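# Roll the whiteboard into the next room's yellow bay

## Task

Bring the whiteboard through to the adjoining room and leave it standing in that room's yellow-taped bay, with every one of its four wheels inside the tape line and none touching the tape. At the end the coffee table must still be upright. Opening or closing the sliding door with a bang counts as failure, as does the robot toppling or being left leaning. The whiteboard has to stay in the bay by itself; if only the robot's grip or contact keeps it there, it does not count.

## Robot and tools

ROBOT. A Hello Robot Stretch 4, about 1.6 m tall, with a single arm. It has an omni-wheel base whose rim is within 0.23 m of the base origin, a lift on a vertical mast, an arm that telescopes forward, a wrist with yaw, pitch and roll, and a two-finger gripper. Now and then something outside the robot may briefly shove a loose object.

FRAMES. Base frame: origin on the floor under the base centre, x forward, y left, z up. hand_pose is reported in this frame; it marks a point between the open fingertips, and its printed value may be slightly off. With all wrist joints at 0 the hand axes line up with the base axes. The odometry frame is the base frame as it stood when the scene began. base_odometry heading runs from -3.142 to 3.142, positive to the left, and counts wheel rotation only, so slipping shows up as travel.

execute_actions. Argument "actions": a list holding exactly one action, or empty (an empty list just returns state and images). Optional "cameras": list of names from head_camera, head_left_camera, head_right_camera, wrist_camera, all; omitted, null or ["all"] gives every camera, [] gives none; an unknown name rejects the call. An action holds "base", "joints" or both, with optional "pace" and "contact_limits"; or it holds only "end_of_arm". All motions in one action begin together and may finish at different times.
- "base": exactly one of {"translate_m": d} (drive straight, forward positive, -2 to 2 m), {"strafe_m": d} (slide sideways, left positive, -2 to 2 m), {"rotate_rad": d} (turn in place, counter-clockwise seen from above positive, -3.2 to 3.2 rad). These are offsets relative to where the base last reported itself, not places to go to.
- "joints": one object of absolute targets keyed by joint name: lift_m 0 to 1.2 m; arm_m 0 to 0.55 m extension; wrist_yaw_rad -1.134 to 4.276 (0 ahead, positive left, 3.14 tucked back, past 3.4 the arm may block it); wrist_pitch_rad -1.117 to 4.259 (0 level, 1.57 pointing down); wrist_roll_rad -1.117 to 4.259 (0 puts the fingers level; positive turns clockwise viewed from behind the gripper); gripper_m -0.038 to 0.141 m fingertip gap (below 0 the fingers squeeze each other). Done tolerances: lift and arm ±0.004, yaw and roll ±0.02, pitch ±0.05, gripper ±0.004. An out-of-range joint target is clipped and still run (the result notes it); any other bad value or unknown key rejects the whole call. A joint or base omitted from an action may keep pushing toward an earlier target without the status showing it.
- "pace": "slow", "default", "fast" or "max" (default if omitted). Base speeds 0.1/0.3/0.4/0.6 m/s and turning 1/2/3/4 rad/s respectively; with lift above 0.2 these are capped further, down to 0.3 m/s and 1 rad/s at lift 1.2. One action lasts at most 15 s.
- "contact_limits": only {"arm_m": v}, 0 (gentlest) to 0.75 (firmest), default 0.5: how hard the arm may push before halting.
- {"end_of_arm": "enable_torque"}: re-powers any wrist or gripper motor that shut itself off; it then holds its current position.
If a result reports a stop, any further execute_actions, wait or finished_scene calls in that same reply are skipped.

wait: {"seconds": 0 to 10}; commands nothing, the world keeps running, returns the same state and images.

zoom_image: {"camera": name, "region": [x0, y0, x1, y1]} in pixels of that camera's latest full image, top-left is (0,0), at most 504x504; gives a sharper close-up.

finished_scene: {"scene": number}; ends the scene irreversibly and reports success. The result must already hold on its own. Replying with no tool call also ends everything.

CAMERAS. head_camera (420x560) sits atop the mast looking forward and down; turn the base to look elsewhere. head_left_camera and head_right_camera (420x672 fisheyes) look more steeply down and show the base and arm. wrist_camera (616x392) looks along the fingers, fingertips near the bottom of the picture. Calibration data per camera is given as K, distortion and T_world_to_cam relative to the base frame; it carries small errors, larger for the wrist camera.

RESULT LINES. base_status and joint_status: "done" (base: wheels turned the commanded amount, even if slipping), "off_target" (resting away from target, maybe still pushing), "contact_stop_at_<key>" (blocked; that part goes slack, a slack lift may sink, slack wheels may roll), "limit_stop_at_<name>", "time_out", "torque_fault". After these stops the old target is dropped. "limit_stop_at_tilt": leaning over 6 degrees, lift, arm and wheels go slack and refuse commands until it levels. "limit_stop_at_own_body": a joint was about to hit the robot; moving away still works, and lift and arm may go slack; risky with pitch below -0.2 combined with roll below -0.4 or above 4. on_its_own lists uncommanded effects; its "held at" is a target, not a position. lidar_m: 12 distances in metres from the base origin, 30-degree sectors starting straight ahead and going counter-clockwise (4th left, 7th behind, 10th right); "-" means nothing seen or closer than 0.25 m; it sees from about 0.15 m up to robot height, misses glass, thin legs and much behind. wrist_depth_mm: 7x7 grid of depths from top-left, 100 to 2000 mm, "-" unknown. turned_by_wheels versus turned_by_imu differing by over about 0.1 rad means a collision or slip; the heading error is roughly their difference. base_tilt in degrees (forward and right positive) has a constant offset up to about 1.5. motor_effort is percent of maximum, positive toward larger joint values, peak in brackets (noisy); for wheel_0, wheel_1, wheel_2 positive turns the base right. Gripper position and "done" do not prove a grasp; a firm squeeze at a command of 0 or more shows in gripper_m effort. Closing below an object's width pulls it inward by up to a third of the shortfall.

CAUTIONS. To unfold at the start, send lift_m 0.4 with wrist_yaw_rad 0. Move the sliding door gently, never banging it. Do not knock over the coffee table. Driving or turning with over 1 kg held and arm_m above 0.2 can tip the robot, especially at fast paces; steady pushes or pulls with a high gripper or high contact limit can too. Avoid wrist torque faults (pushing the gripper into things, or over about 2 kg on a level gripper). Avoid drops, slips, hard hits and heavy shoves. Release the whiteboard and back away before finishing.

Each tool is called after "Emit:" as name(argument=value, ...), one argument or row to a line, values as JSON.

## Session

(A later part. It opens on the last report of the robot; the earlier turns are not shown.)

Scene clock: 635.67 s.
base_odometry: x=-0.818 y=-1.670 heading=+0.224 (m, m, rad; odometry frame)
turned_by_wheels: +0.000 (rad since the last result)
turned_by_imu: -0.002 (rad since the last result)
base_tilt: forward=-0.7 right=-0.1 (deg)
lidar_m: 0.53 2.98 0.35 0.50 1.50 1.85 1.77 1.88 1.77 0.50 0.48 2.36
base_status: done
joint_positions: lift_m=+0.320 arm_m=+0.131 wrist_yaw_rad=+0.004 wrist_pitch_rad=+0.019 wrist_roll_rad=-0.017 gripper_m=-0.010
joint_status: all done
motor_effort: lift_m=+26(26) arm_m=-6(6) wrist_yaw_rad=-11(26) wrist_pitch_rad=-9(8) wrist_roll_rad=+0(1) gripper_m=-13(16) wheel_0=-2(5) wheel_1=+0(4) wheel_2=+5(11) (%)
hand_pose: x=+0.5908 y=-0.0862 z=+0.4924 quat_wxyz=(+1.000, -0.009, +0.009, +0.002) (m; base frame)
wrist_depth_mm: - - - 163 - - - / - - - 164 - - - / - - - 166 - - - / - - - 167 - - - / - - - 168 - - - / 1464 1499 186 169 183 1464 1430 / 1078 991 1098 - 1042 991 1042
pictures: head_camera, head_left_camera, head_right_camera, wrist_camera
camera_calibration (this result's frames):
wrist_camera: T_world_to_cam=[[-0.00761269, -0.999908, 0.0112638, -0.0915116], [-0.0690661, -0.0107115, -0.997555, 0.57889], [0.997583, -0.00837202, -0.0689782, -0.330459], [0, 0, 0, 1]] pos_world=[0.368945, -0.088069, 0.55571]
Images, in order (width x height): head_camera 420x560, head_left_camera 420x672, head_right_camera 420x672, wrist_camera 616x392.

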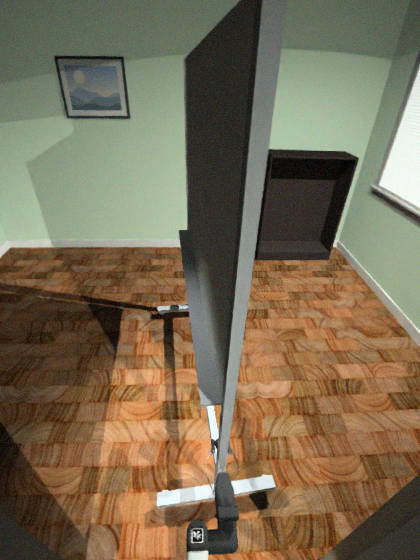

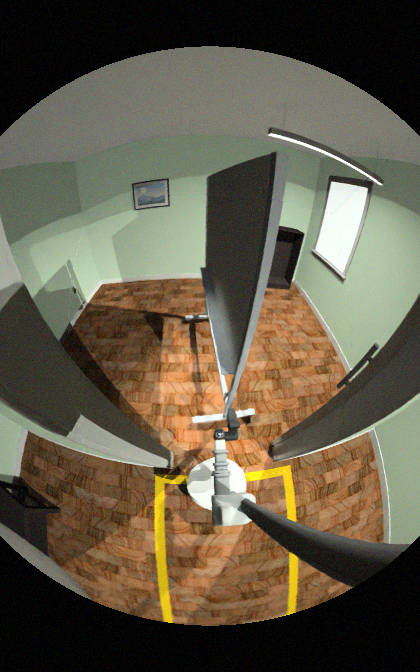

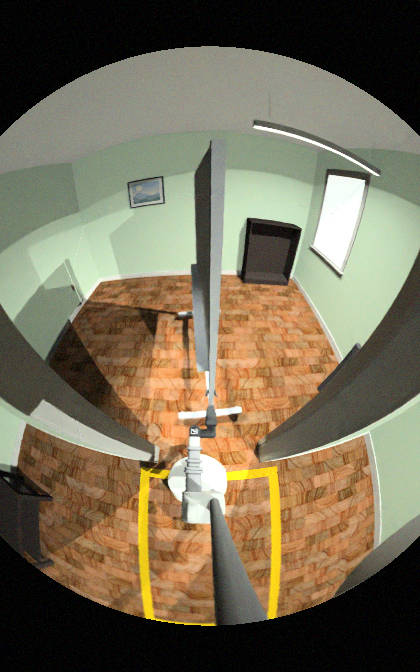

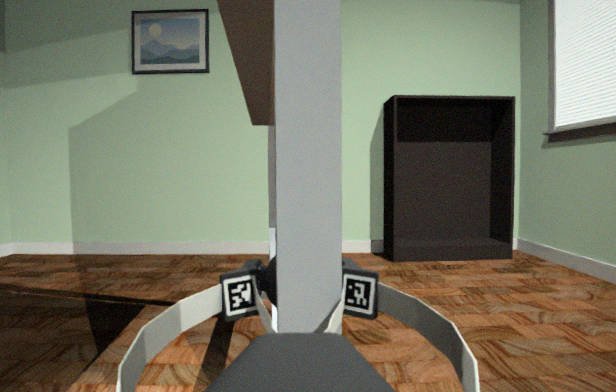

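Emit:
execute_actions(
  actions=[
    {"base": {"translate_m": -0.7}},
  ],
  cameras=["wrist_camera", "head_camera", "head_left_camera"],
)

Scene clock: 648.93 s.
base_odometry: x=-1.500 y=-1.826 heading=+0.224 (m, m, rad; odometry frame)
turned_by_wheels: +0.000 (rad since the last result)
turned_by_imu: -0.001 (rad since the last result)
base_tilt: forward=-0.7 right=-0.1 (deg)
lidar_m: 0.53 0.87 1.16 1.36 1.45 1.13 1.07 1.12 1.58 1.66 1.20 0.94
base_status: done
joint_positions: lift_m=+0.320 arm_m=+0.131 wrist_yaw_rad=+0.003 wrist_pitch_rad=+0.019 wrist_roll_rad=-0.017 gripper_m=-0.010
joint_status: not commanded
motor_effort: lift_m=+26(26) arm_m=-6(6) wrist_yaw_rad=-6(24) wrist_pitch_rad=-7(9) wrist_roll_rad=+1(1) gripper_m=-13(15) wheel_0=-1(5) wheel_1=+1(6) wheel_2=+0(14) (%)
hand_pose: x=+0.5907 y=-0.0866 z=+0.4924 quat_wxyz=(+1.000, -0.009, +0.009, +0.002) (m; base frame)
wrist_depth_mm: - - - 162 - - 535 / - - - 164 - - 539 / - - - 165 - - 539 / - - - 166 - - 544 / 574 - - 168 - - 544 / 569 1499 187 169 186 1464 544 / 574 976 1078 - 1042 960 539
pictures: head_camera, head_left_camera, wrist_camera
camera_calibration (this result's frames):
wrist_camera: T_world_to_cam=[[-0.00909449, -0.999895, 0.0112627, -0.0910637], [-0.0689775, -0.010609, -0.997562, 0.578865], [0.997577, -0.00984919, -0.0688738, -0.33049], [0, 0, 0, 1]] pos_world=[0.36879, -0.088168, 0.555717]
Images, in order (width x height): head_camera 420x560, head_left_camera 420x672, wrist_camera 616x392.

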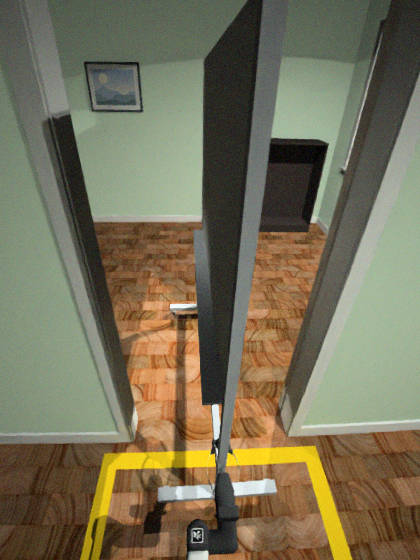

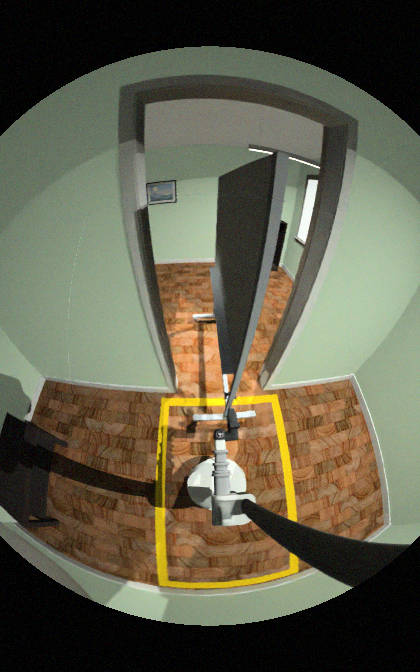

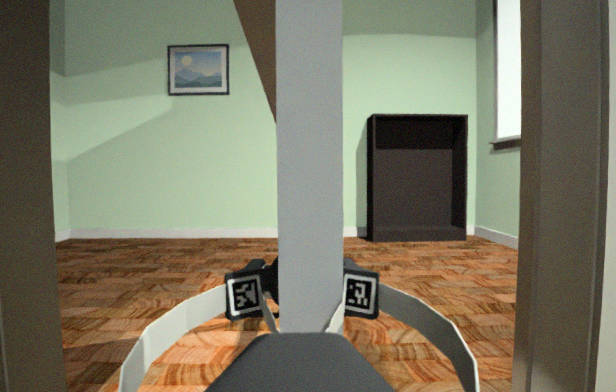

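Emit:
execute_actions(
  actions=[
    {"base": {"translate_m": -0.78}},
  ],
)

Scene clock: 716.50 s.
base_odometry: x=-2.261 y=-2.000 heading=+0.224 (m, m, rad; odometry frame)
turned_by_wheels: +0.000 (rad since the last result)
turned_by_imu: -0.001 (rad since the last result)
base_tilt: forward=-0.7 right=+0.0 (deg)
lidar_m: 0.52 1.66 1.43 1.25 0.42 0.32 0.29 0.32 0.42 1.21 1.74 1.68
base_status: done
joint_positions: lift_m=+0.320 arm_m=+0.131 wrist_yaw_rad=+0.001 wrist_pitch_rad=+0.019 wrist_roll_rad=-0.017 gripper_m=-0.010
joint_status: not commanded
motor_effort: lift_m=+26(26) arm_m=-6(6) wrist_yaw_rad=-4(21) wrist_pitch_rad=-9(8) wrist_roll_rad=+0(0) gripper_m=-12(15) wheel_0=-2(7) wheel_1=+1(5) wheel_2=-1(15) (%)
hand_pose: x=+0.5905 y=-0.0870 z=+0.4924 quat_wxyz=(+1.000, -0.009, +0.009, +0.001) (m; base frame)
wrist_depth_mm: 1160 1205 - 162 - 1205 1205 / 1205 1205 - 163 - 1229 1229 / 1182 1205 - 165 - 1229 1229 / 1205 1205 - 166 - 1255 1229 / 1229 1205 - 168 1366 1229 1255 / 1229 1255 189 169 187 1229 1255 / 1078 991 1078 - 1042 991 1042
pictures: head_camera, head_left_camera, head_right_camera, wrist_camera
camera_calibration (this result's frames):
wrist_camera: T_world_to_cam=[[-0.0105058, -0.999881, 0.0112629, -0.0906377], [-0.0689871, -0.0105119, -0.997562, 0.578868], [0.997562, -0.0112572, -0.0688685, -0.330483], [0, 0, 0, 1]] pos_world=[0.36866, -0.0882622, 0.555718]
Images, in order (width x height): head_camera 420x560, head_left_camera 420x672, head_right_camera 420x672, wrist_camera 616x392.

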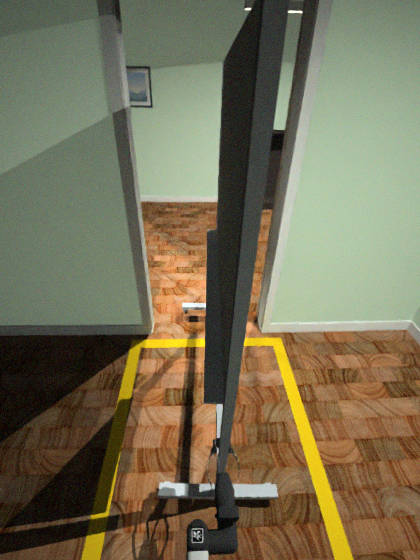

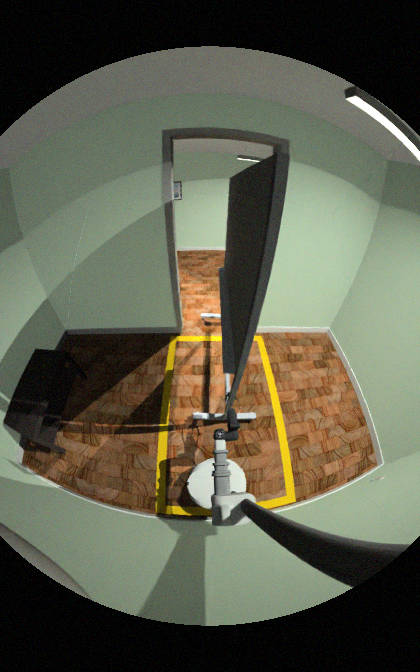

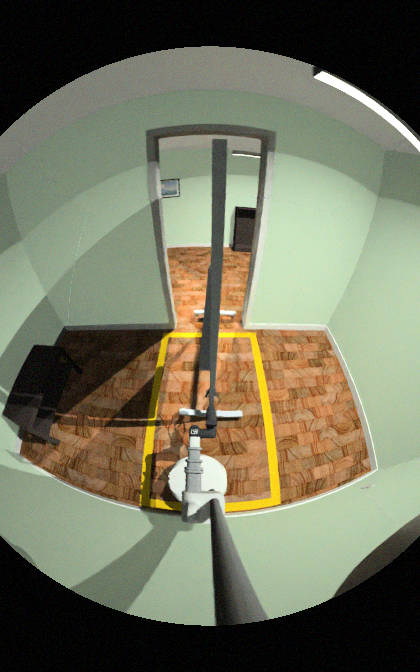

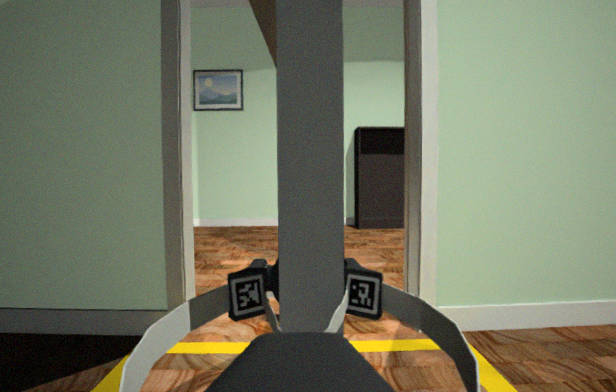

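Emit:
zoom_image(
  camera="head_right_camera",
  region=[150, 270, 290, 360],
)

Region (150, 270, 290, 360) of head_right_camera's 420x672 image, scaled by 3.600, with more detail than that image has; it fills the top 324 rows of this view, and the rest is white.

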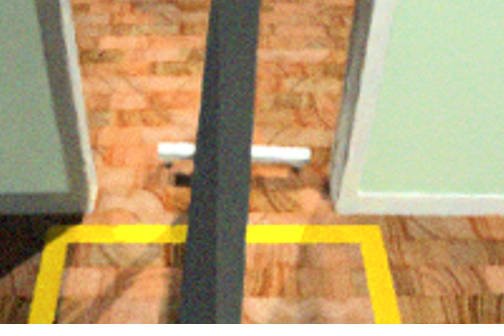

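Emit:
execute_actions(
  actions=[
    {"joints": {"gripper_m": 0.075}},
  ],
  cameras=[],
)

Emit:
execute_actions(
  actions=[
    {"joints": {"arm_m": 0.0}},
  ],
  cameras=["wrist_camera"],
)

Scene clock: 735.53 s.
base_odometry: x=-2.261 y=-2.000 heading=+0.224 (m, m, rad; odometry frame)
turned_by_wheels: +0.000 (rad since the last result)
turned_by_imu: -0.002 (rad since the last result)
base_tilt: forward=-0.7 right=+0.0 (deg)
lidar_m: 0.52 1.66 1.47 1.23 0.46 0.30 0.29 0.30 0.44 1.18 1.75 1.70
base_status: not commanded
joint_positions: lift_m=+0.320 arm_m=+0.131 wrist_yaw_rad=+0.000 wrist_pitch_rad=+0.018 wrist_roll_rad=-0.017 gripper_m=+0.075
joint_status: all done
motor_effort: lift_m=+26(26) arm_m=-4(6) wrist_yaw_rad=+2(15) wrist_pitch_rad=-7(8) wrist_roll_rad=+1(0) gripper_m=-1(11) wheel_0=-2(3) wheel_1=+1(1) wheel_2=-3(3) (%)
hand_pose: x=+0.5900 y=-0.0875 z=+0.4925 quat_wxyz=(+1.000, -0.009, +0.009, +0.000) (m; base frame)
wrist_depth_mm: 1182 1182 - 163 - 1205 1205 / 1205 1205 - 164 - 1205 1229 / 1182 1229 - 166 - 1229 1229 / 1229 1229 - 167 - 1229 1255 / 1229 1229 - 168 1229 1255 1255 / 1229 1229 214 169 200 1255 1255 / 1098 1042 1078 - 1042 1025 1025
pictures: none
No camera images: the call's "cameras" was empty. Leave "cameras" out to get every camera's image.

Scene clock: 736.97 s.
base_odometry: x=-2.261 y=-2.000 heading=+0.224 (m, m, rad; odometry frame)
turned_by_wheels: +0.000 (rad since the last result)
turned_by_imu: +0.000 (rad since the last result)
base_tilt: forward=-0.6 right=-0.1 (deg)
lidar_m: 0.53 1.66 1.43 1.22 0.46 0.32 0.29 0.30 0.44 1.20 1.75 1.67
base_status: not commanded
joint_positions: lift_m=+0.320 arm_m=+0.001 wrist_yaw_rad=+0.000 wrist_pitch_rad=+0.018 wrist_roll_rad=-0.017 gripper_m=+0.075
joint_status: all done
motor_effort: lift_m=+26(26) arm_m=-5(9) wrist_yaw_rad=+3(3) wrist_pitch_rad=-7(8) wrist_roll_rad=+1(0) gripper_m=+0(1) wheel_0=-2(2) wheel_1=+1(1) wheel_2=-2(3) (%)
hand_pose: x=+0.4603 y=-0.0874 z=+0.4925 quat_wxyz=(+1.000, -0.009, +0.009, +0.000) (m; base frame)
wrist_depth_mm: 1308 1308 - 436 1464 1336 1336 / 1336 1308 - 676 1499 1336 1336 / 1336 1336 - - 1537 1366 1366 / 1308 1336 - - 1499 1366 1366 / 1336 1366 1397 - 1366 1366 1397 / 1366 1336 214 300 200 1366 1366 / 1098 1025 1098 - 1042 1025 1042
pictures: wrist_camera
camera_calibration (this result's frames):
wrist_camera: T_world_to_cam=[[-0.0120345, -0.999864, 0.0112573, -0.0917395], [-0.0685626, -0.0104065, -0.997593, 0.569832], [0.997574, -0.0127774, -0.068428, -0.200877], [0, 0, 0, 1]] pos_world=[0.238355, -0.0883638, 0.555747]
Images, in order (width x height): wrist_camera 616x392.

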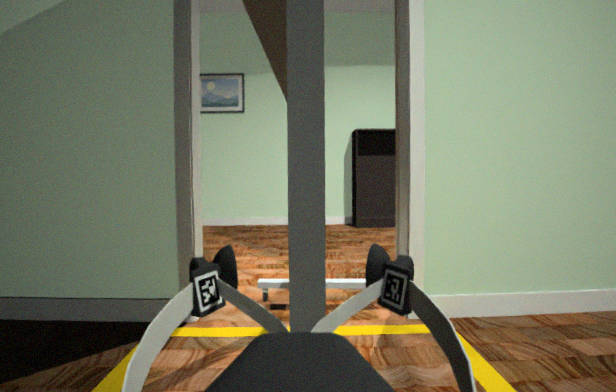

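Emit:
execute_actions(
  actions=[
    {"base": {"strafe_m": 0.5}, "joints": {"gripper_m": 0.11}, "pace": "fast"},
  ],
  cameras=[],
)

Emit:
execute_actions(
  actions=[
    {"base": {"translate_m": 0.635}, "pace": "fast"},
  ],
  cameras=["head_right_camera"],
)

Emit:
execute_actions(
  actions=[
    {"base": {"rotate_rad": -1.58}},
  ],
)

Scene clock: 747.73 s.
base_odometry: x=-2.372 y=-1.512 heading=+0.224 (m, m, rad; odometry frame)
turned_by_wheels: +0.000 (rad since the last result)
turned_by_imu: +0.002 (rad since the last result)
base_tilt: forward=-0.7 right=-0.1 (deg)
lidar_m: 1.58 1.26 0.94 0.89 0.43 0.32 0.29 0.30 0.43 1.23 0.81 0.80
base_status: done
joint_positions: lift_m=+0.320 arm_m=+0.001 wrist_yaw_rad=+0.000 wrist_pitch_rad=+0.018 wrist_roll_rad=-0.017 gripper_m=+0.110
joint_status: all done
motor_effort: lift_m=+25(26) arm_m=-5(5) wrist_yaw_rad=+2(1) wrist_pitch_rad=-6(6) wrist_roll_rad=+0(1) gripper_m=+0(2) wheel_0=+0(10) wheel_1=+0(10) wheel_2=-1(1) (%)
hand_pose: x=+0.4603 y=-0.0874 z=+0.4926 quat_wxyz=(+1.000, -0.009, +0.009, +0.000) (m; base frame)
wrist_depth_mm: 1308 1308 1308 1336 - 1025 699 / 1308 1336 1336 1308 - 1025 1308 / 1336 1336 1336 1336 - - 1366 / 1366 1336 1366 1336 - - 1366 / 1336 1366 1366 1336 - 1576 1397 / 1336 1366 1281 1366 1281 1430 1229 / 1078 1042 1078 - 1060 1025 1042
pictures: none
No camera images: the call's "cameras" was empty. Leave "cameras" out to get every camera's image.

Scene clock: 750.67 s.
base_odometry: x=-1.753 y=-1.371 heading=+0.224 (m, m, rad; odometry frame)
turned_by_wheels: +0.000 (rad since the last result)
turned_by_imu: -0.001 (rad since the last result)
base_tilt: forward=-0.6 right=+0.0 (deg)
lidar_m: 0.96 1.01 0.92 0.87 0.93 0.98 0.93 0.98 1.35 0.52 0.54 0.82
base_status: done
joint_positions: lift_m=+0.320 arm_m=+0.001 wrist_yaw_rad=+0.000 wrist_pitch_rad=+0.018 wrist_roll_rad=-0.017 gripper_m=+0.110
joint_status: not commanded
motor_effort: lift_m=+25(25) arm_m=-5(5) wrist_yaw_rad=+3(2) wrist_pitch_rad=-7(6) wrist_roll_rad=+1(0) gripper_m=-1(2) wheel_0=-1(5) wheel_1=-1(6) wheel_2=+0(13) (%)
hand_pose: x=+0.4602 y=-0.0874 z=+0.4926 quat_wxyz=(+1.000, -0.009, +0.009, +0.000) (m; base frame)
wrist_depth_mm: 707 715 715 715 - - 732 / 715 715 723 715 - - - / 723 723 723 723 - - - / 723 732 732 741 - - - / 732 732 741 741 - - - / 741 741 750 741 1255 1336 1336 / 741 750 741 - 1008 960 960
pictures: head_right_camera
Images, in order (width x height): head_right_camera 420x672.

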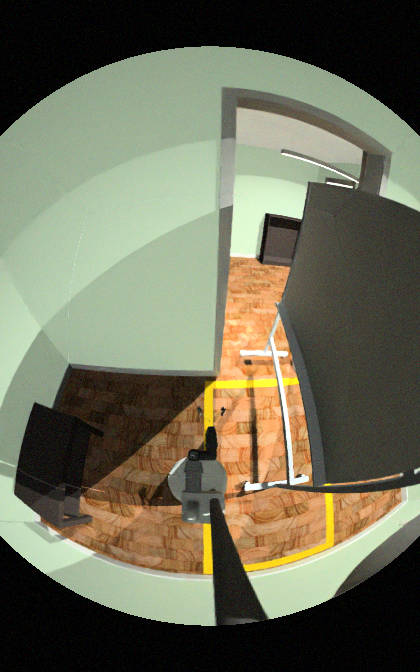

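Scene clock: 752.73 s.
base_odometry: x=-1.753 y=-1.371 heading=-1.356 (m, m, rad; odometry frame)
turned_by_wheels: -1.580 (rad since the last result)
turned_by_imu: -1.566 (rad since the last result)
base_tilt: forward=-0.7 right=+0.0 (deg)
lidar_m: 0.52 0.55 0.79 0.96 1.01 0.93 0.87 0.90 0.97 0.94 0.97 1.35
base_status: done
joint_positions: lift_m=+0.320 arm_m=+0.001 wrist_yaw_rad=+0.000 wrist_pitch_rad=+0.018 wrist_roll_rad=-0.017 gripper_m=+0.110
joint_status: not commanded
motor_effort: lift_m=+24(25) arm_m=-5(5) wrist_yaw_rad=+2(1) wrist_pitch_rad=-6(7) wrist_roll_rad=+1(0) gripper_m=+0(0) wheel_0=+1(5) wheel_1=+0(6) wheel_2=+0(7) (%)
hand_pose: x=+0.4602 y=-0.0874 z=+0.4927 quat_wxyz=(+1.000, -0.009, +0.009, +0.000) (m; base frame)
wrist_depth_mm: 1537 1863 1863 1863 1863 1618 1118 / 1464 1863 1808 1863 1921 1618 1118 / 1464 1863 1921 1921 1921 1618 1138 / 1464 1863 1921 1921 1921 1618 1160 / 1464 1921 1921 1863 1921 1618 1160 / 1366 1366 1308 351 1281 1366 1160 / 1098 387 1098 - 1060 1025 1008
pictures: head_camera, head_left_camera, head_right_camera, wrist_camera
camera_calibration (this result's frames):
wrist_camera: T_world_to_cam=[[-0.0120399, -0.999864, 0.011257, -0.0917401], [-0.0685113, -0.0104064, -0.997596, 0.56995], [0.997578, -0.0127822, -0.0683767, -0.200867], [0, 0, 0, 1]] pos_world=[0.238324, -0.0883641, 0.555878]
Images, in order (width x height): head_camera 420x560, head_left_camera 420x672, head_right_camera 420x672, wrist_camera 616x392.

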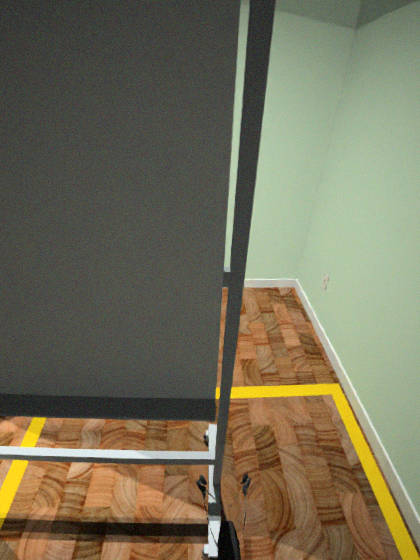

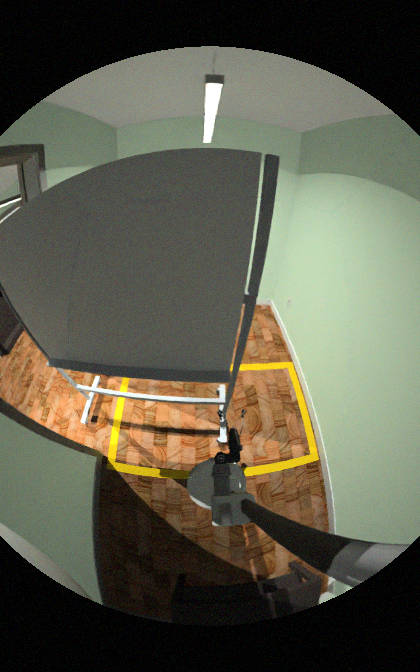

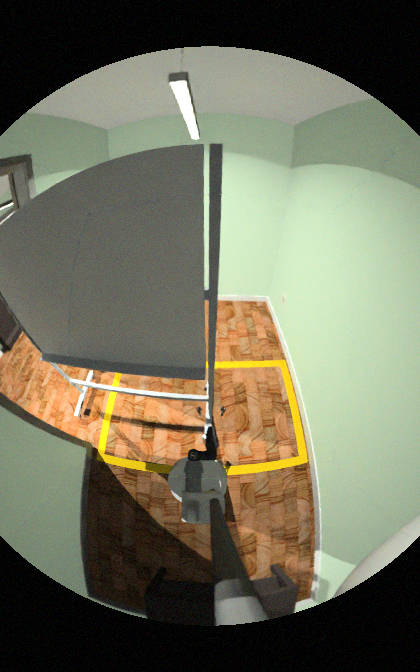

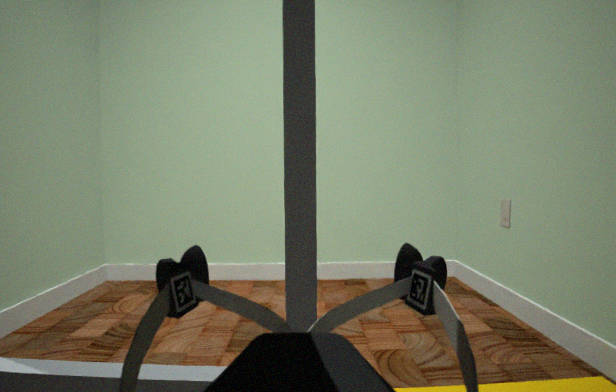

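Emit:
execute_actions(
  actions=[
    {"joints": {"arm_m": 0.185}},
  ],
  cameras=[],
)

Emit:
execute_actions(
  actions=[
    {"joints": {"gripper_m": 0.012}},
  ],
  cameras=["wrist_camera"],
)

Emit:
execute_actions(
  actions=[
    {"base": {"strafe_m": -0.25}, "pace": "slow"},
  ],
)

Scene clock: 762.63 s.
base_odometry: x=-1.753 y=-1.371 heading=-1.356 (m, m, rad; odometry frame)
turned_by_wheels: +0.000 (rad since the last result)
turned_by_imu: -0.001 (rad since the last result)
base_tilt: forward=-0.6 right=+0.0 (deg)
lidar_m: 0.52 0.55 0.78 0.95 1.02 0.93 0.88 0.95 0.99 0.92 0.98 1.32
base_status: not commanded
joint_positions: lift_m=+0.320 arm_m=+0.184 wrist_yaw_rad=+0.000 wrist_pitch_rad=+0.018 wrist_roll_rad=-0.017 gripper_m=+0.110
joint_status: all done
motor_effort: lift_m=+25(25) arm_m=+5(5) wrist_yaw_rad=+1(1) wrist_pitch_rad=-6(7) wrist_roll_rad=+0(1) gripper_m=-1(1) wheel_0=+1(1) wheel_1=+0(1) wheel_2=+0(0) (%)
hand_pose: x=+0.6435 y=-0.0874 z=+0.4927 quat_wxyz=(+1.000, -0.009, +0.009, +0.000) (m; base frame)
wrist_depth_mm: 1499 1661 1661 159 1708 1618 1118 / 1464 1661 1661 160 1661 1618 1138 / 1464 1708 1708 161 1708 1618 1138 / 1499 1708 1708 163 1756 1661 1138 / 1464 1708 1756 164 1756 1618 1160 / 1366 1366 1308 165 1281 1366 1138 / 1078 1025 1078 - 1042 1025 1025
pictures: none
No camera images: the call's "cameras" was empty. Leave "cameras" out to get every camera's image.

Scene clock: 764.43 s.
base_odometry: x=-1.753 y=-1.371 heading=-1.356 (m, m, rad; odometry frame)
turned_by_wheels: +0.000 (rad since the last result)
turned_by_imu: +0.000 (rad since the last result)
base_tilt: forward=-0.7 right=+0.0 (deg)
lidar_m: 0.52 0.56 0.80 0.96 1.00 0.92 0.87 0.93 0.99 0.92 0.97 1.32
base_status: not commanded
joint_positions: lift_m=+0.320 arm_m=+0.184 wrist_yaw_rad=+0.001 wrist_pitch_rad=+0.018 wrist_roll_rad=-0.017 gripper_m=+0.012
joint_status: all done
motor_effort: lift_m=+24(24) arm_m=+5(5) wrist_yaw_rad=-2(1) wrist_pitch_rad=-6(6) wrist_roll_rad=+1(1) gripper_m=-4(6) wheel_0=+1(1) wheel_1=+0(0) wheel_2=+0(0) (%)
hand_pose: x=+0.6435 y=-0.0872 z=+0.4927 quat_wxyz=(+1.000, -0.009, +0.009, +0.000) (m; base frame)
wrist_depth_mm: 1499 1661 1708 159 1708 1618 1138 / 1464 1708 1708 160 1756 1618 1138 / 1499 1661 1661 161 1756 1618 1160 / 1464 1708 1708 163 1708 1661 1138 / 1464 1756 1708 164 1808 1661 1160 / 1336 1499 193 165 1281 1430 1118 / 1078 976 1042 - 1042 1025 1025
pictures: wrist_camera
camera_calibration (this result's frames):
wrist_camera: T_world_to_cam=[[-0.0111704, -0.999874, 0.0112529, -0.0898412], [-0.0683369, -0.010464, -0.997607, 0.582445], [0.9976, -0.0119126, -0.0682114, -0.38371], [0, 0, 0, 1]] pos_world=[0.421587, -0.0883062, 0.555889]
Images, in order (width x height): wrist_camera 616x392.

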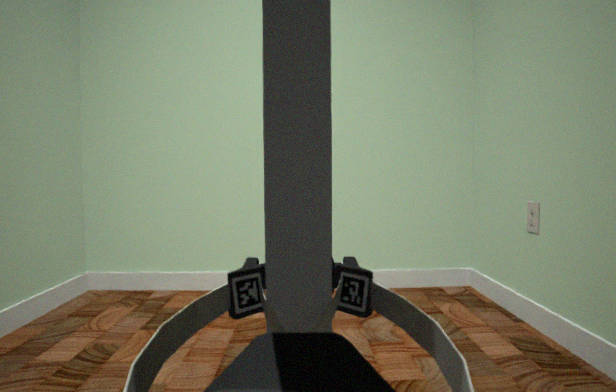

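Scene clock: 768.07 s.
base_odometry: x=-1.997 y=-1.425 heading=-1.355 (m, m, rad; odometry frame)
turned_by_wheels: +0.001 (rad since the last result)
turned_by_imu: +0.002 (rad since the last result)
base_tilt: forward=-0.6 right=-0.1 (deg)
lidar_m: 0.52 0.56 0.80 1.21 1.27 0.93 0.88 0.94 0.70 0.68 0.71 0.99
base_status: done
joint_positions: lift_m=+0.320 arm_m=+0.184 wrist_yaw_rad=+0.008 wrist_pitch_rad=+0.018 wrist_roll_rad=-0.017 gripper_m=+0.012
joint_status: not commanded
on_its_own: wrist_yaw_rad is at rest, and its effort (-20) is outside its rest range (-13 to +13)
motor_effort: lift_m=+24(25) arm_m=+4(5) wrist_yaw_rad=-20(52) wrist_pitch_rad=-5(7) wrist_roll_rad=+1(1) gripper_m=-4(8) wheel_0=+7(20) wheel_1=+3(3) wheel_2=+5(11) (%)
hand_pose: x=+0.6442 y=-0.0852 z=+0.4927 quat_wxyz=(+1.000, -0.009, +0.009, +0.004) (m; base frame)
wrist_depth_mm: 1661 1661 1661 159 1708 1182 820 / 1661 1708 1708 160 1661 1182 831 / 1661 1708 1708 161 1708 1205 842 / 1708 1708 1756 163 1756 1229 831 / 1708 1708 1756 164 1756 1205 842 / 1464 1464 186 165 187 1205 842 / 1098 1008 1098 - 1025 991 831
pictures: head_camera, head_left_camera, head_right_camera, wrist_camera
camera_calibration (this result's frames):
wrist_camera: T_world_to_cam=[[-0.00430371, -0.999927, 0.0112536, -0.0922787], [-0.0682635, -0.0109337, -0.997607, 0.582425], [0.997658, -0.00506162, -0.0682114, -0.383829], [0, 0, 0, 1]] pos_world=[0.422291, -0.0878468, 0.555889]
Images, in order (width x height): head_camera 420x560, head_left_camera 420x672, head_right_camera 420x672, wrist_camera 616x392.

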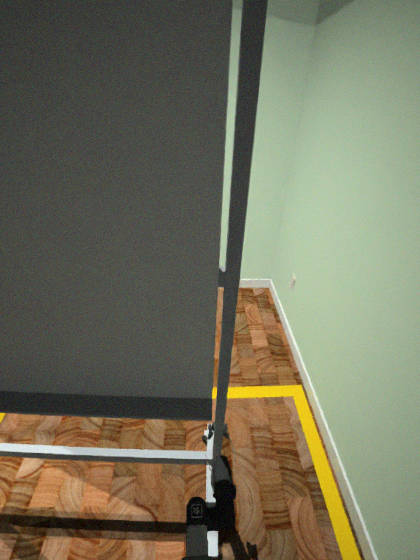

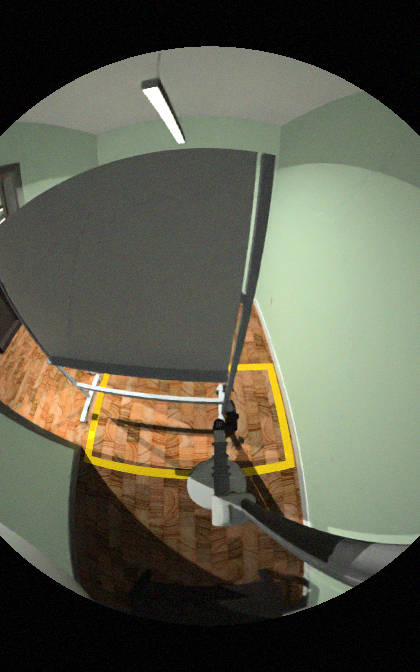

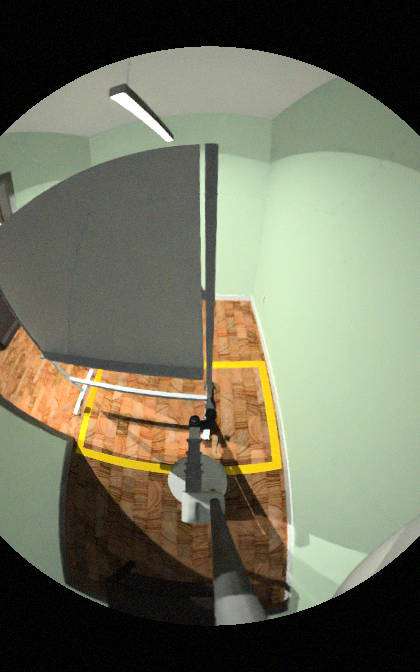

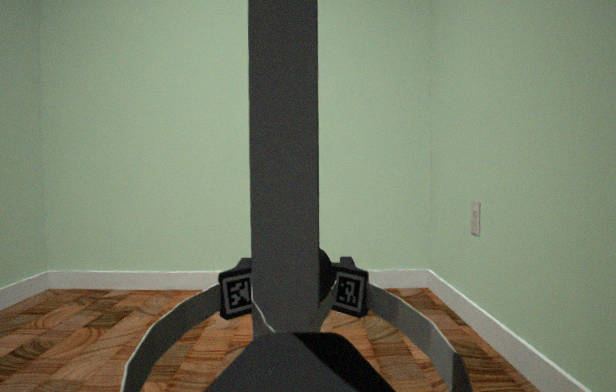

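Emit:
execute_actions(
  actions=[
    {"base": {"strafe_m": -0.35}, "pace": "slow"},
  ],
)

Scene clock: 779.83 s.
base_odometry: x=-2.338 y=-1.500 heading=-1.354 (m, m, rad; odometry frame)
turned_by_wheels: +0.001 (rad since the last result)
turned_by_imu: +0.002 (rad since the last result)
base_tilt: forward=-0.6 right=-0.1 (deg)
lidar_m: 0.50 0.56 0.80 1.56 1.26 0.93 0.88 0.50 0.33 0.32 0.36 0.50
base_status: done
joint_positions: lift_m=+0.320 arm_m=+0.184 wrist_yaw_rad=+0.009 wrist_pitch_rad=+0.018 wrist_roll_rad=-0.017 gripper_m=+0.012
joint_status: not commanded
on_its_own: wrist_yaw_rad is at rest, and its effort (-24) is outside its rest range (-13 to +13)
motor_effort: lift_m=+25(24) arm_m=+4(4) wrist_yaw_rad=-24(44) wrist_pitch_rad=-6(7) wrist_roll_rad=-1(0) gripper_m=-5(10) wheel_0=+8(18) wheel_1=+2(3) wheel_2=+5(9) (%)
hand_pose: x=+0.6443 y=-0.0848 z=+0.4927 quat_wxyz=(+1.000, -0.009, +0.009, +0.005) (m; base frame)
wrist_depth_mm: 1708 1708 1708 158 1042 521 370 / 1708 1708 1708 159 1060 525 373 / 1708 1708 1708 160 1060 530 377 / 1708 1708 1756 162 1078 535 377 / 1756 1756 1756 163 1078 535 377 / 1464 1464 186 164 186 530 375 / 1098 1008 1078 - 917 477 373
pictures: head_camera, head_left_camera, head_right_camera, wrist_camera
camera_calibration (this result's frames):
wrist_camera: T_world_to_cam=[[-0.00299003, -0.999932, 0.0112535, -0.0927452], [-0.068249, -0.0110233, -0.997607, 0.58242], [0.997664, -0.00375092, -0.0682114, -0.383834], [0, 0, 0, 1]] pos_world=[0.42241, -0.0877584, 0.555889]
Images, in order (width x height): head_camera 420x560, head_left_camera 420x672, head_right_camera 420x672, wrist_camera 616x392.

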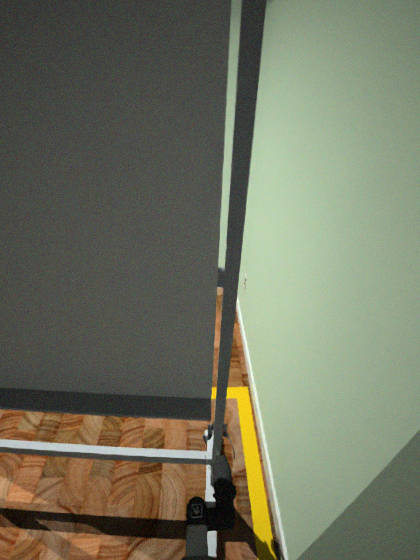

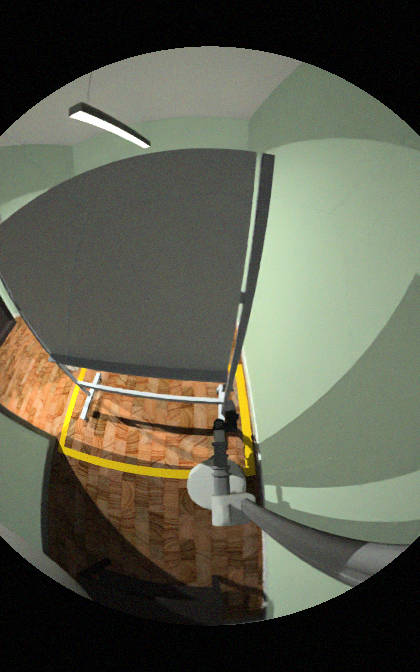

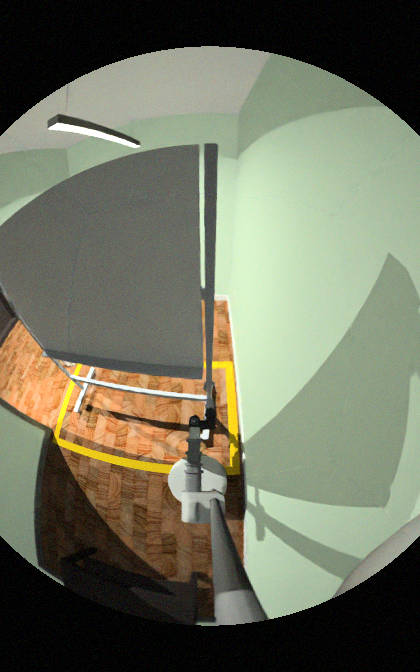

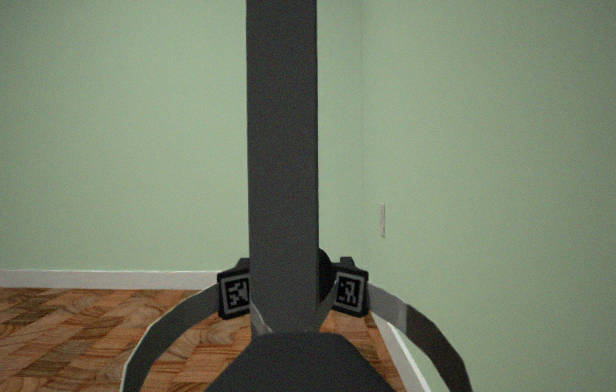

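Emit:
execute_actions(
  actions=[
    {"joints": {"gripper_m": 0.08}},
  ],
  cameras=[],
)

Emit:
execute_actions(
  actions=[
    {"joints": {"arm_m": 0.0}},
  ],
  cameras=[],
)

Emit:
execute_actions(
  actions=[
    {"joints": {"wrist_yaw_rad": 0.75, "wrist_pitch_rad": 0.35}},
  ],
)

Scene clock: 790.40 s.
base_odometry: x=-2.338 y=-1.500 heading=-1.355 (m, m, rad; odometry frame)
turned_by_wheels: -0.001 (rad since the last result)
turned_by_imu: -0.002 (rad since the last result)
base_tilt: forward=-0.7 right=+0.0 (deg)
lidar_m: 0.52 0.57 0.78 1.56 1.28 0.93 0.89 0.49 0.36 0.34 0.35 0.50
base_status: not commanded
joint_positions: lift_m=+0.320 arm_m=+0.184 wrist_yaw_rad=+0.001 wrist_pitch_rad=+0.018 wrist_roll_rad=-0.017 gripper_m=+0.080
joint_status: all done
motor_effort: lift_m=+24(24) arm_m=+4(4) wrist_yaw_rad=-1(25) wrist_pitch_rad=-6(5) wrist_roll_rad=+1(1) gripper_m=-1(7) wheel_0=+3(8) wheel_1=+1(2) wheel_2=+0(5) (%)
hand_pose: x=+0.6436 y=-0.0872 z=+0.4927 quat_wxyz=(+1.000, -0.009, +0.009, +0.000) (m; base frame)
wrist_depth_mm: 1661 1661 1661 1708 960 500 357 / 1661 1661 1708 1708 991 500 359 / 1708 1708 1708 1708 991 508 364 / 1708 1708 1708 1756 976 508 364 / 1756 1756 1756 1756 778 512 366 / 1464 1499 191 171 707 504 364 / 1098 1025 1042 - 878 442 362
pictures: none
No camera images: the call's "cameras" was empty. Leave "cameras" out to get every camera's image.

Scene clock: 792.03 s.
base_odometry: x=-2.338 y=-1.500 heading=-1.355 (m, m, rad; odometry frame)
turned_by_wheels: +0.000 (rad since the last result)
turned_by_imu: -0.001 (rad since the last result)
base_tilt: forward=-0.6 right=-0.1 (deg)
lidar_m: 0.52 0.56 0.81 1.56 1.27 0.92 0.88 0.51 0.35 0.33 0.36 0.48
base_status: not commanded
joint_positions: lift_m=+0.320 arm_m=+0.001 wrist_yaw_rad=+0.000 wrist_pitch_rad=+0.018 wrist_roll_rad=-0.017 gripper_m=+0.080
joint_status: all done
motor_effort: lift_m=+24(24) arm_m=-5(3) wrist_yaw_rad=+1(1) wrist_pitch_rad=-7(6) wrist_roll_rad=+0(1) gripper_m=-1(2) wheel_0=+2(3) wheel_1=+0(1) wheel_2=+0(0) (%)
hand_pose: x=+0.4603 y=-0.0874 z=+0.4927 quat_wxyz=(+1.000, -0.009, +0.009, +0.000) (m; base frame)
wrist_depth_mm: 1863 1808 1863 1863 960 500 357 / 1808 1808 1863 1863 976 504 359 / 1863 1863 1863 1863 991 504 364 / 1863 1863 1863 1921 991 508 366 / 1863 1921 1921 1921 778 508 366 / 1499 1499 1281 1281 707 508 364 / 750 384 759 - 878 445 362
pictures: none
No camera images: the call's "cameras" was empty. Leave "cameras" out to get every camera's image.

Scene clock: 793.03 s.
base_odometry: x=-2.338 y=-1.500 heading=-1.355 (m, m, rad; odometry frame)
turned_by_wheels: +0.000 (rad since the last result)
turned_by_imu: +0.000 (rad since the last result)
base_tilt: forward=-0.6 right=+0.0 (deg)
lidar_m: 0.51 0.55 0.80 1.57 1.23 0.94 0.90 0.49 0.36 0.32 0.36 0.48
base_status: not commanded
joint_positions: lift_m=+0.320 arm_m=+0.001 wrist_yaw_rad=+0.750 wrist_pitch_rad=+0.352 wrist_roll_rad=-0.017 gripper_m=+0.080
joint_status: all done
motor_effort: lift_m=+25(24) arm_m=-4(5) wrist_yaw_rad=+3(8) wrist_pitch_rad=-5(6) wrist_roll_rad=+0(0) gripper_m=-2(1) wheel_0=+2(2) wheel_1=+0(0) wheel_2=+0(0) (%)
hand_pose: x=+0.4295 y=+0.1205 z=+0.3985 quat_wxyz=(+0.916, -0.072, +0.160, +0.362) (m; base frame)
wrist_depth_mm: - 1499 1708 - 1863 1618 1430 / - 1537 1756 - - 1708 1464 / - 1499 1808 - - 1756 1537 / 1397 1255 1205 512 1366 1366 1366 / 1008 1008 1008 960 368 362 991 / 788 788 732 788 359 324 287 / 661 647 661 - 647 640 609
pictures: head_camera, head_left_camera, head_right_camera, wrist_camera
camera_calibration (this result's frames):
wrist_camera: T_world_to_cam=[[0.675631, -0.737097, 0.0145405, -0.211478], [-0.279433, -0.274283, -0.920155, 0.567613], [0.682232, 0.617622, -0.391283, 0.0141299], [0, 0, 0, 1]] pos_world=[0.291851, -0.00892015, 0.530896]
Images, in order (width x height): head_camera 420x560, head_left_camera 420x672, head_right_camera 420x672, wrist_camera 616x392.

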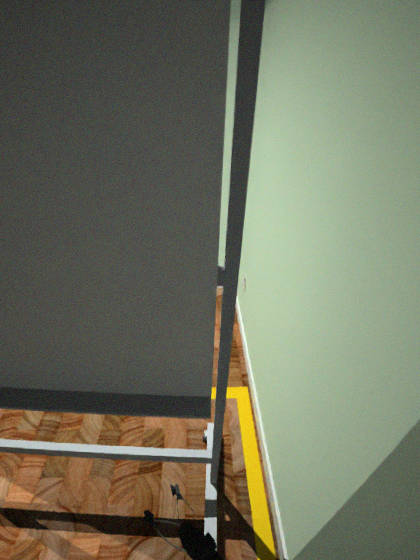

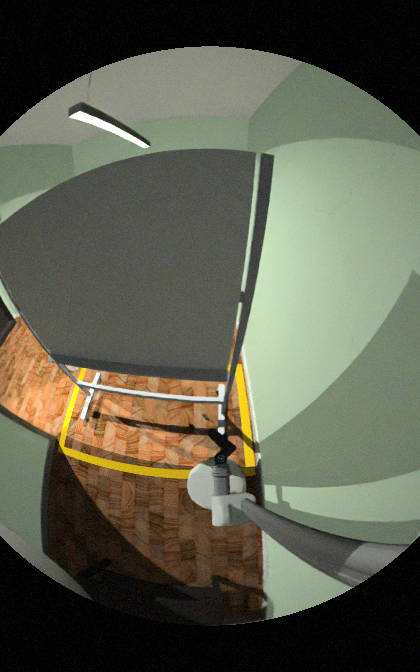

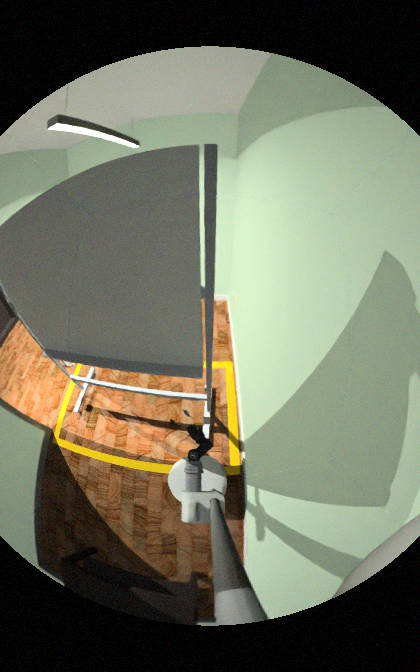

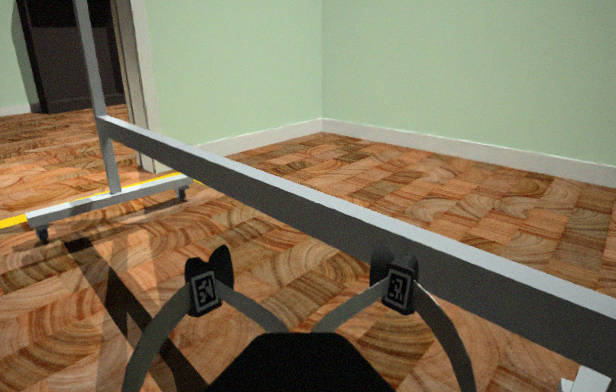

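Emit:
zoom_image(
  camera="wrist_camera",
  region=[0, 130, 280, 270],
)

Region (0, 130, 280, 270) of wrist_camera's 616x392 image, scaled by 1.800.

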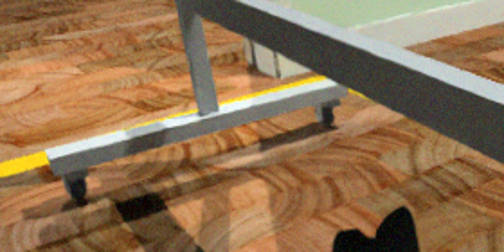

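Emit:
execute_actions(
  actions=[],
)

Scene clock: 819.07 s.
base_odometry: x=-2.338 y=-1.500 heading=-1.355 (m, m, rad; odometry frame)
turned_by_wheels: +0.000 (rad since the last result)
turned_by_imu: -0.001 (rad since the last result)
base_tilt: forward=-0.7 right=-0.1 (deg)
lidar_m: 0.52 0.57 0.81 1.57 1.28 0.92 0.89 0.51 0.35 0.33 0.36 0.50
base_status: not commanded
joint_positions: lift_m=+0.320 arm_m=+0.001 wrist_yaw_rad=+0.750 wrist_pitch_rad=+0.352 wrist_roll_rad=-0.017 gripper_m=+0.080
joint_status: all done
motor_effort: lift_m=+24(24) arm_m=-5(5) wrist_yaw_rad=+2(8) wrist_pitch_rad=-4(6) wrist_roll_rad=+0(0) gripper_m=-2(1) wheel_0=+2(2) wheel_1=+0(0) wheel_2=+0(0) (%)
hand_pose: x=+0.4295 y=+0.1205 z=+0.3985 quat_wxyz=(+0.916, -0.072, +0.160, +0.362) (m; base frame)
wrist_depth_mm: - 1499 1708 - 1863 1661 1430 / - 1537 1756 - - 1661 1499 / - 1537 1756 - - 1756 1537 / 1397 1255 1205 517 1366 1366 1366 / 991 1008 1025 960 368 362 991 / 778 788 732 788 359 324 289 / 654 647 654 - 647 640 609
pictures: head_camera, head_left_camera, head_right_camera, wrist_camera
camera_calibration (this result's frames):
wrist_camera: T_world_to_cam=[[0.675632, -0.737095, 0.0145405, -0.211478], [-0.279433, -0.274284, -0.920155, 0.567613], [0.68223, 0.617624, -0.391284, 0.0141302], [0, 0, 0, 1]] pos_world=[0.291851, -0.00891992, 0.530896]
Images, in order (width x height): head_camera 420x560, head_left_camera 420x672, head_right_camera 420x672, wrist_camera 616x392.

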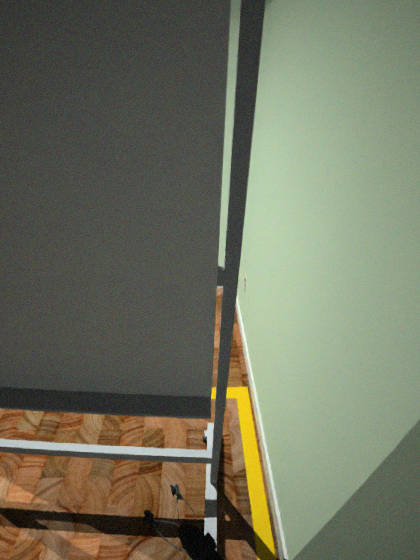

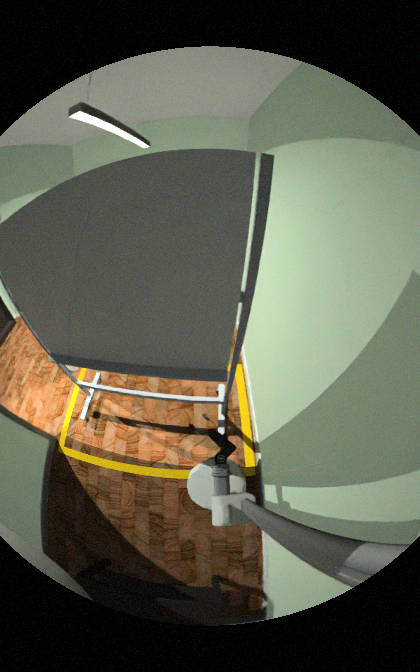

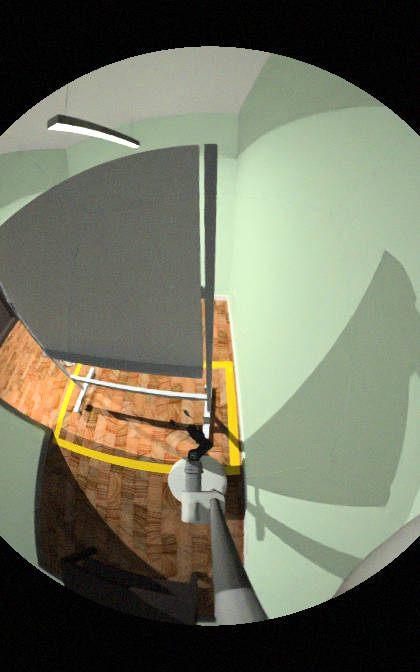

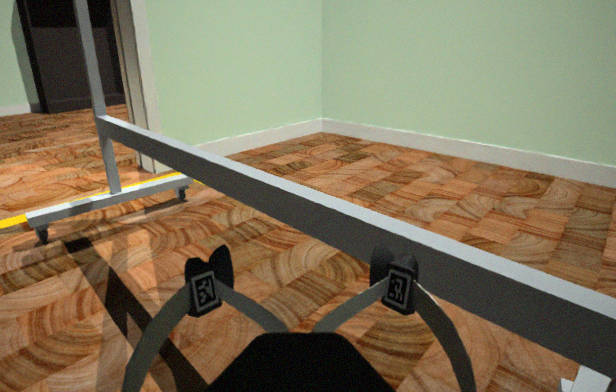

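Emit:
execute_actions(
  actions=[
    {"joints": {"lift_m": 0.46}, "pace": "fast"},
  ],
  cameras=["wrist_camera"],
)

Scene clock: 827.60 s.
base_odometry: x=-2.338 y=-1.500 heading=-1.355 (m, m, rad; odometry frame)
turned_by_wheels: +0.000 (rad since the last result)
turned_by_imu: -0.001 (rad since the last result)
base_tilt: forward=-0.7 right=+0.0 (deg)
lidar_m: 0.53 0.54 0.80 1.55 1.24 0.94 0.90 0.48 0.36 0.34 0.35 0.52
base_status: not commanded
joint_positions: lift_m=+0.460 arm_m=+0.001 wrist_yaw_rad=+0.750 wrist_pitch_rad=+0.352 wrist_roll_rad=-0.017 gripper_m=+0.080
joint_status: all done
motor_effort: lift_m=+26(27) arm_m=-5(4) wrist_yaw_rad=+3(3) wrist_pitch_rad=-6(5) wrist_roll_rad=+0(1) gripper_m=-2(0) wheel_0=+2(2) wheel_1=+0(0) wheel_2=+0(0) (%)
hand_pose: x=+0.4295 y=+0.1205 z=+0.5383 quat_wxyz=(+0.916, -0.072, +0.160, +0.362) (m; base frame)
wrist_depth_mm: - 1499 1661 - 1863 1618 1430 / - 1576 1756 - - 1661 1499 / - 1618 1863 - - 1756 1499 / 1756 1499 1756 1708 1708 1708 1576 / 1229 1182 676 1255 1255 1255 1255 / 991 991 917 525 439 976 976 / 831 809 831 - 421 809 809
pictures: wrist_camera
camera_calibration (this result's frames):
wrist_camera: T_world_to_cam=[[0.67568, -0.737052, 0.0145424, -0.213522], [-0.279568, -0.274442, -0.920067, 0.696304], [0.682128, 0.617605, -0.391491, 0.0690182], [0, 0, 0, 1]] pos_world=[0.291857, -0.00890748, 0.670771]
Images, in order (width x height): wrist_camera 616x392.

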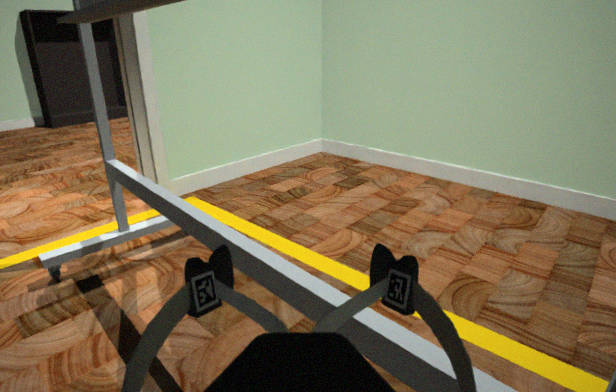

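Emit:
zoom_image(
  camera="wrist_camera",
  region=[0, 160, 300, 310],
)

Region (0, 160, 300, 310) of wrist_camera's 616x392 image, scaled by 1.680.

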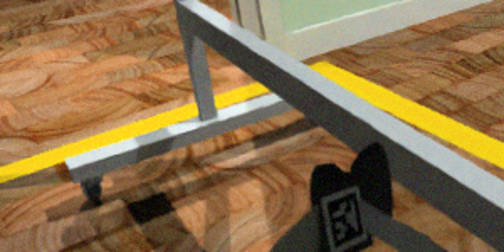

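Emit:
finished_scene(
  scene=1,
)

The scene is finished: the task was done.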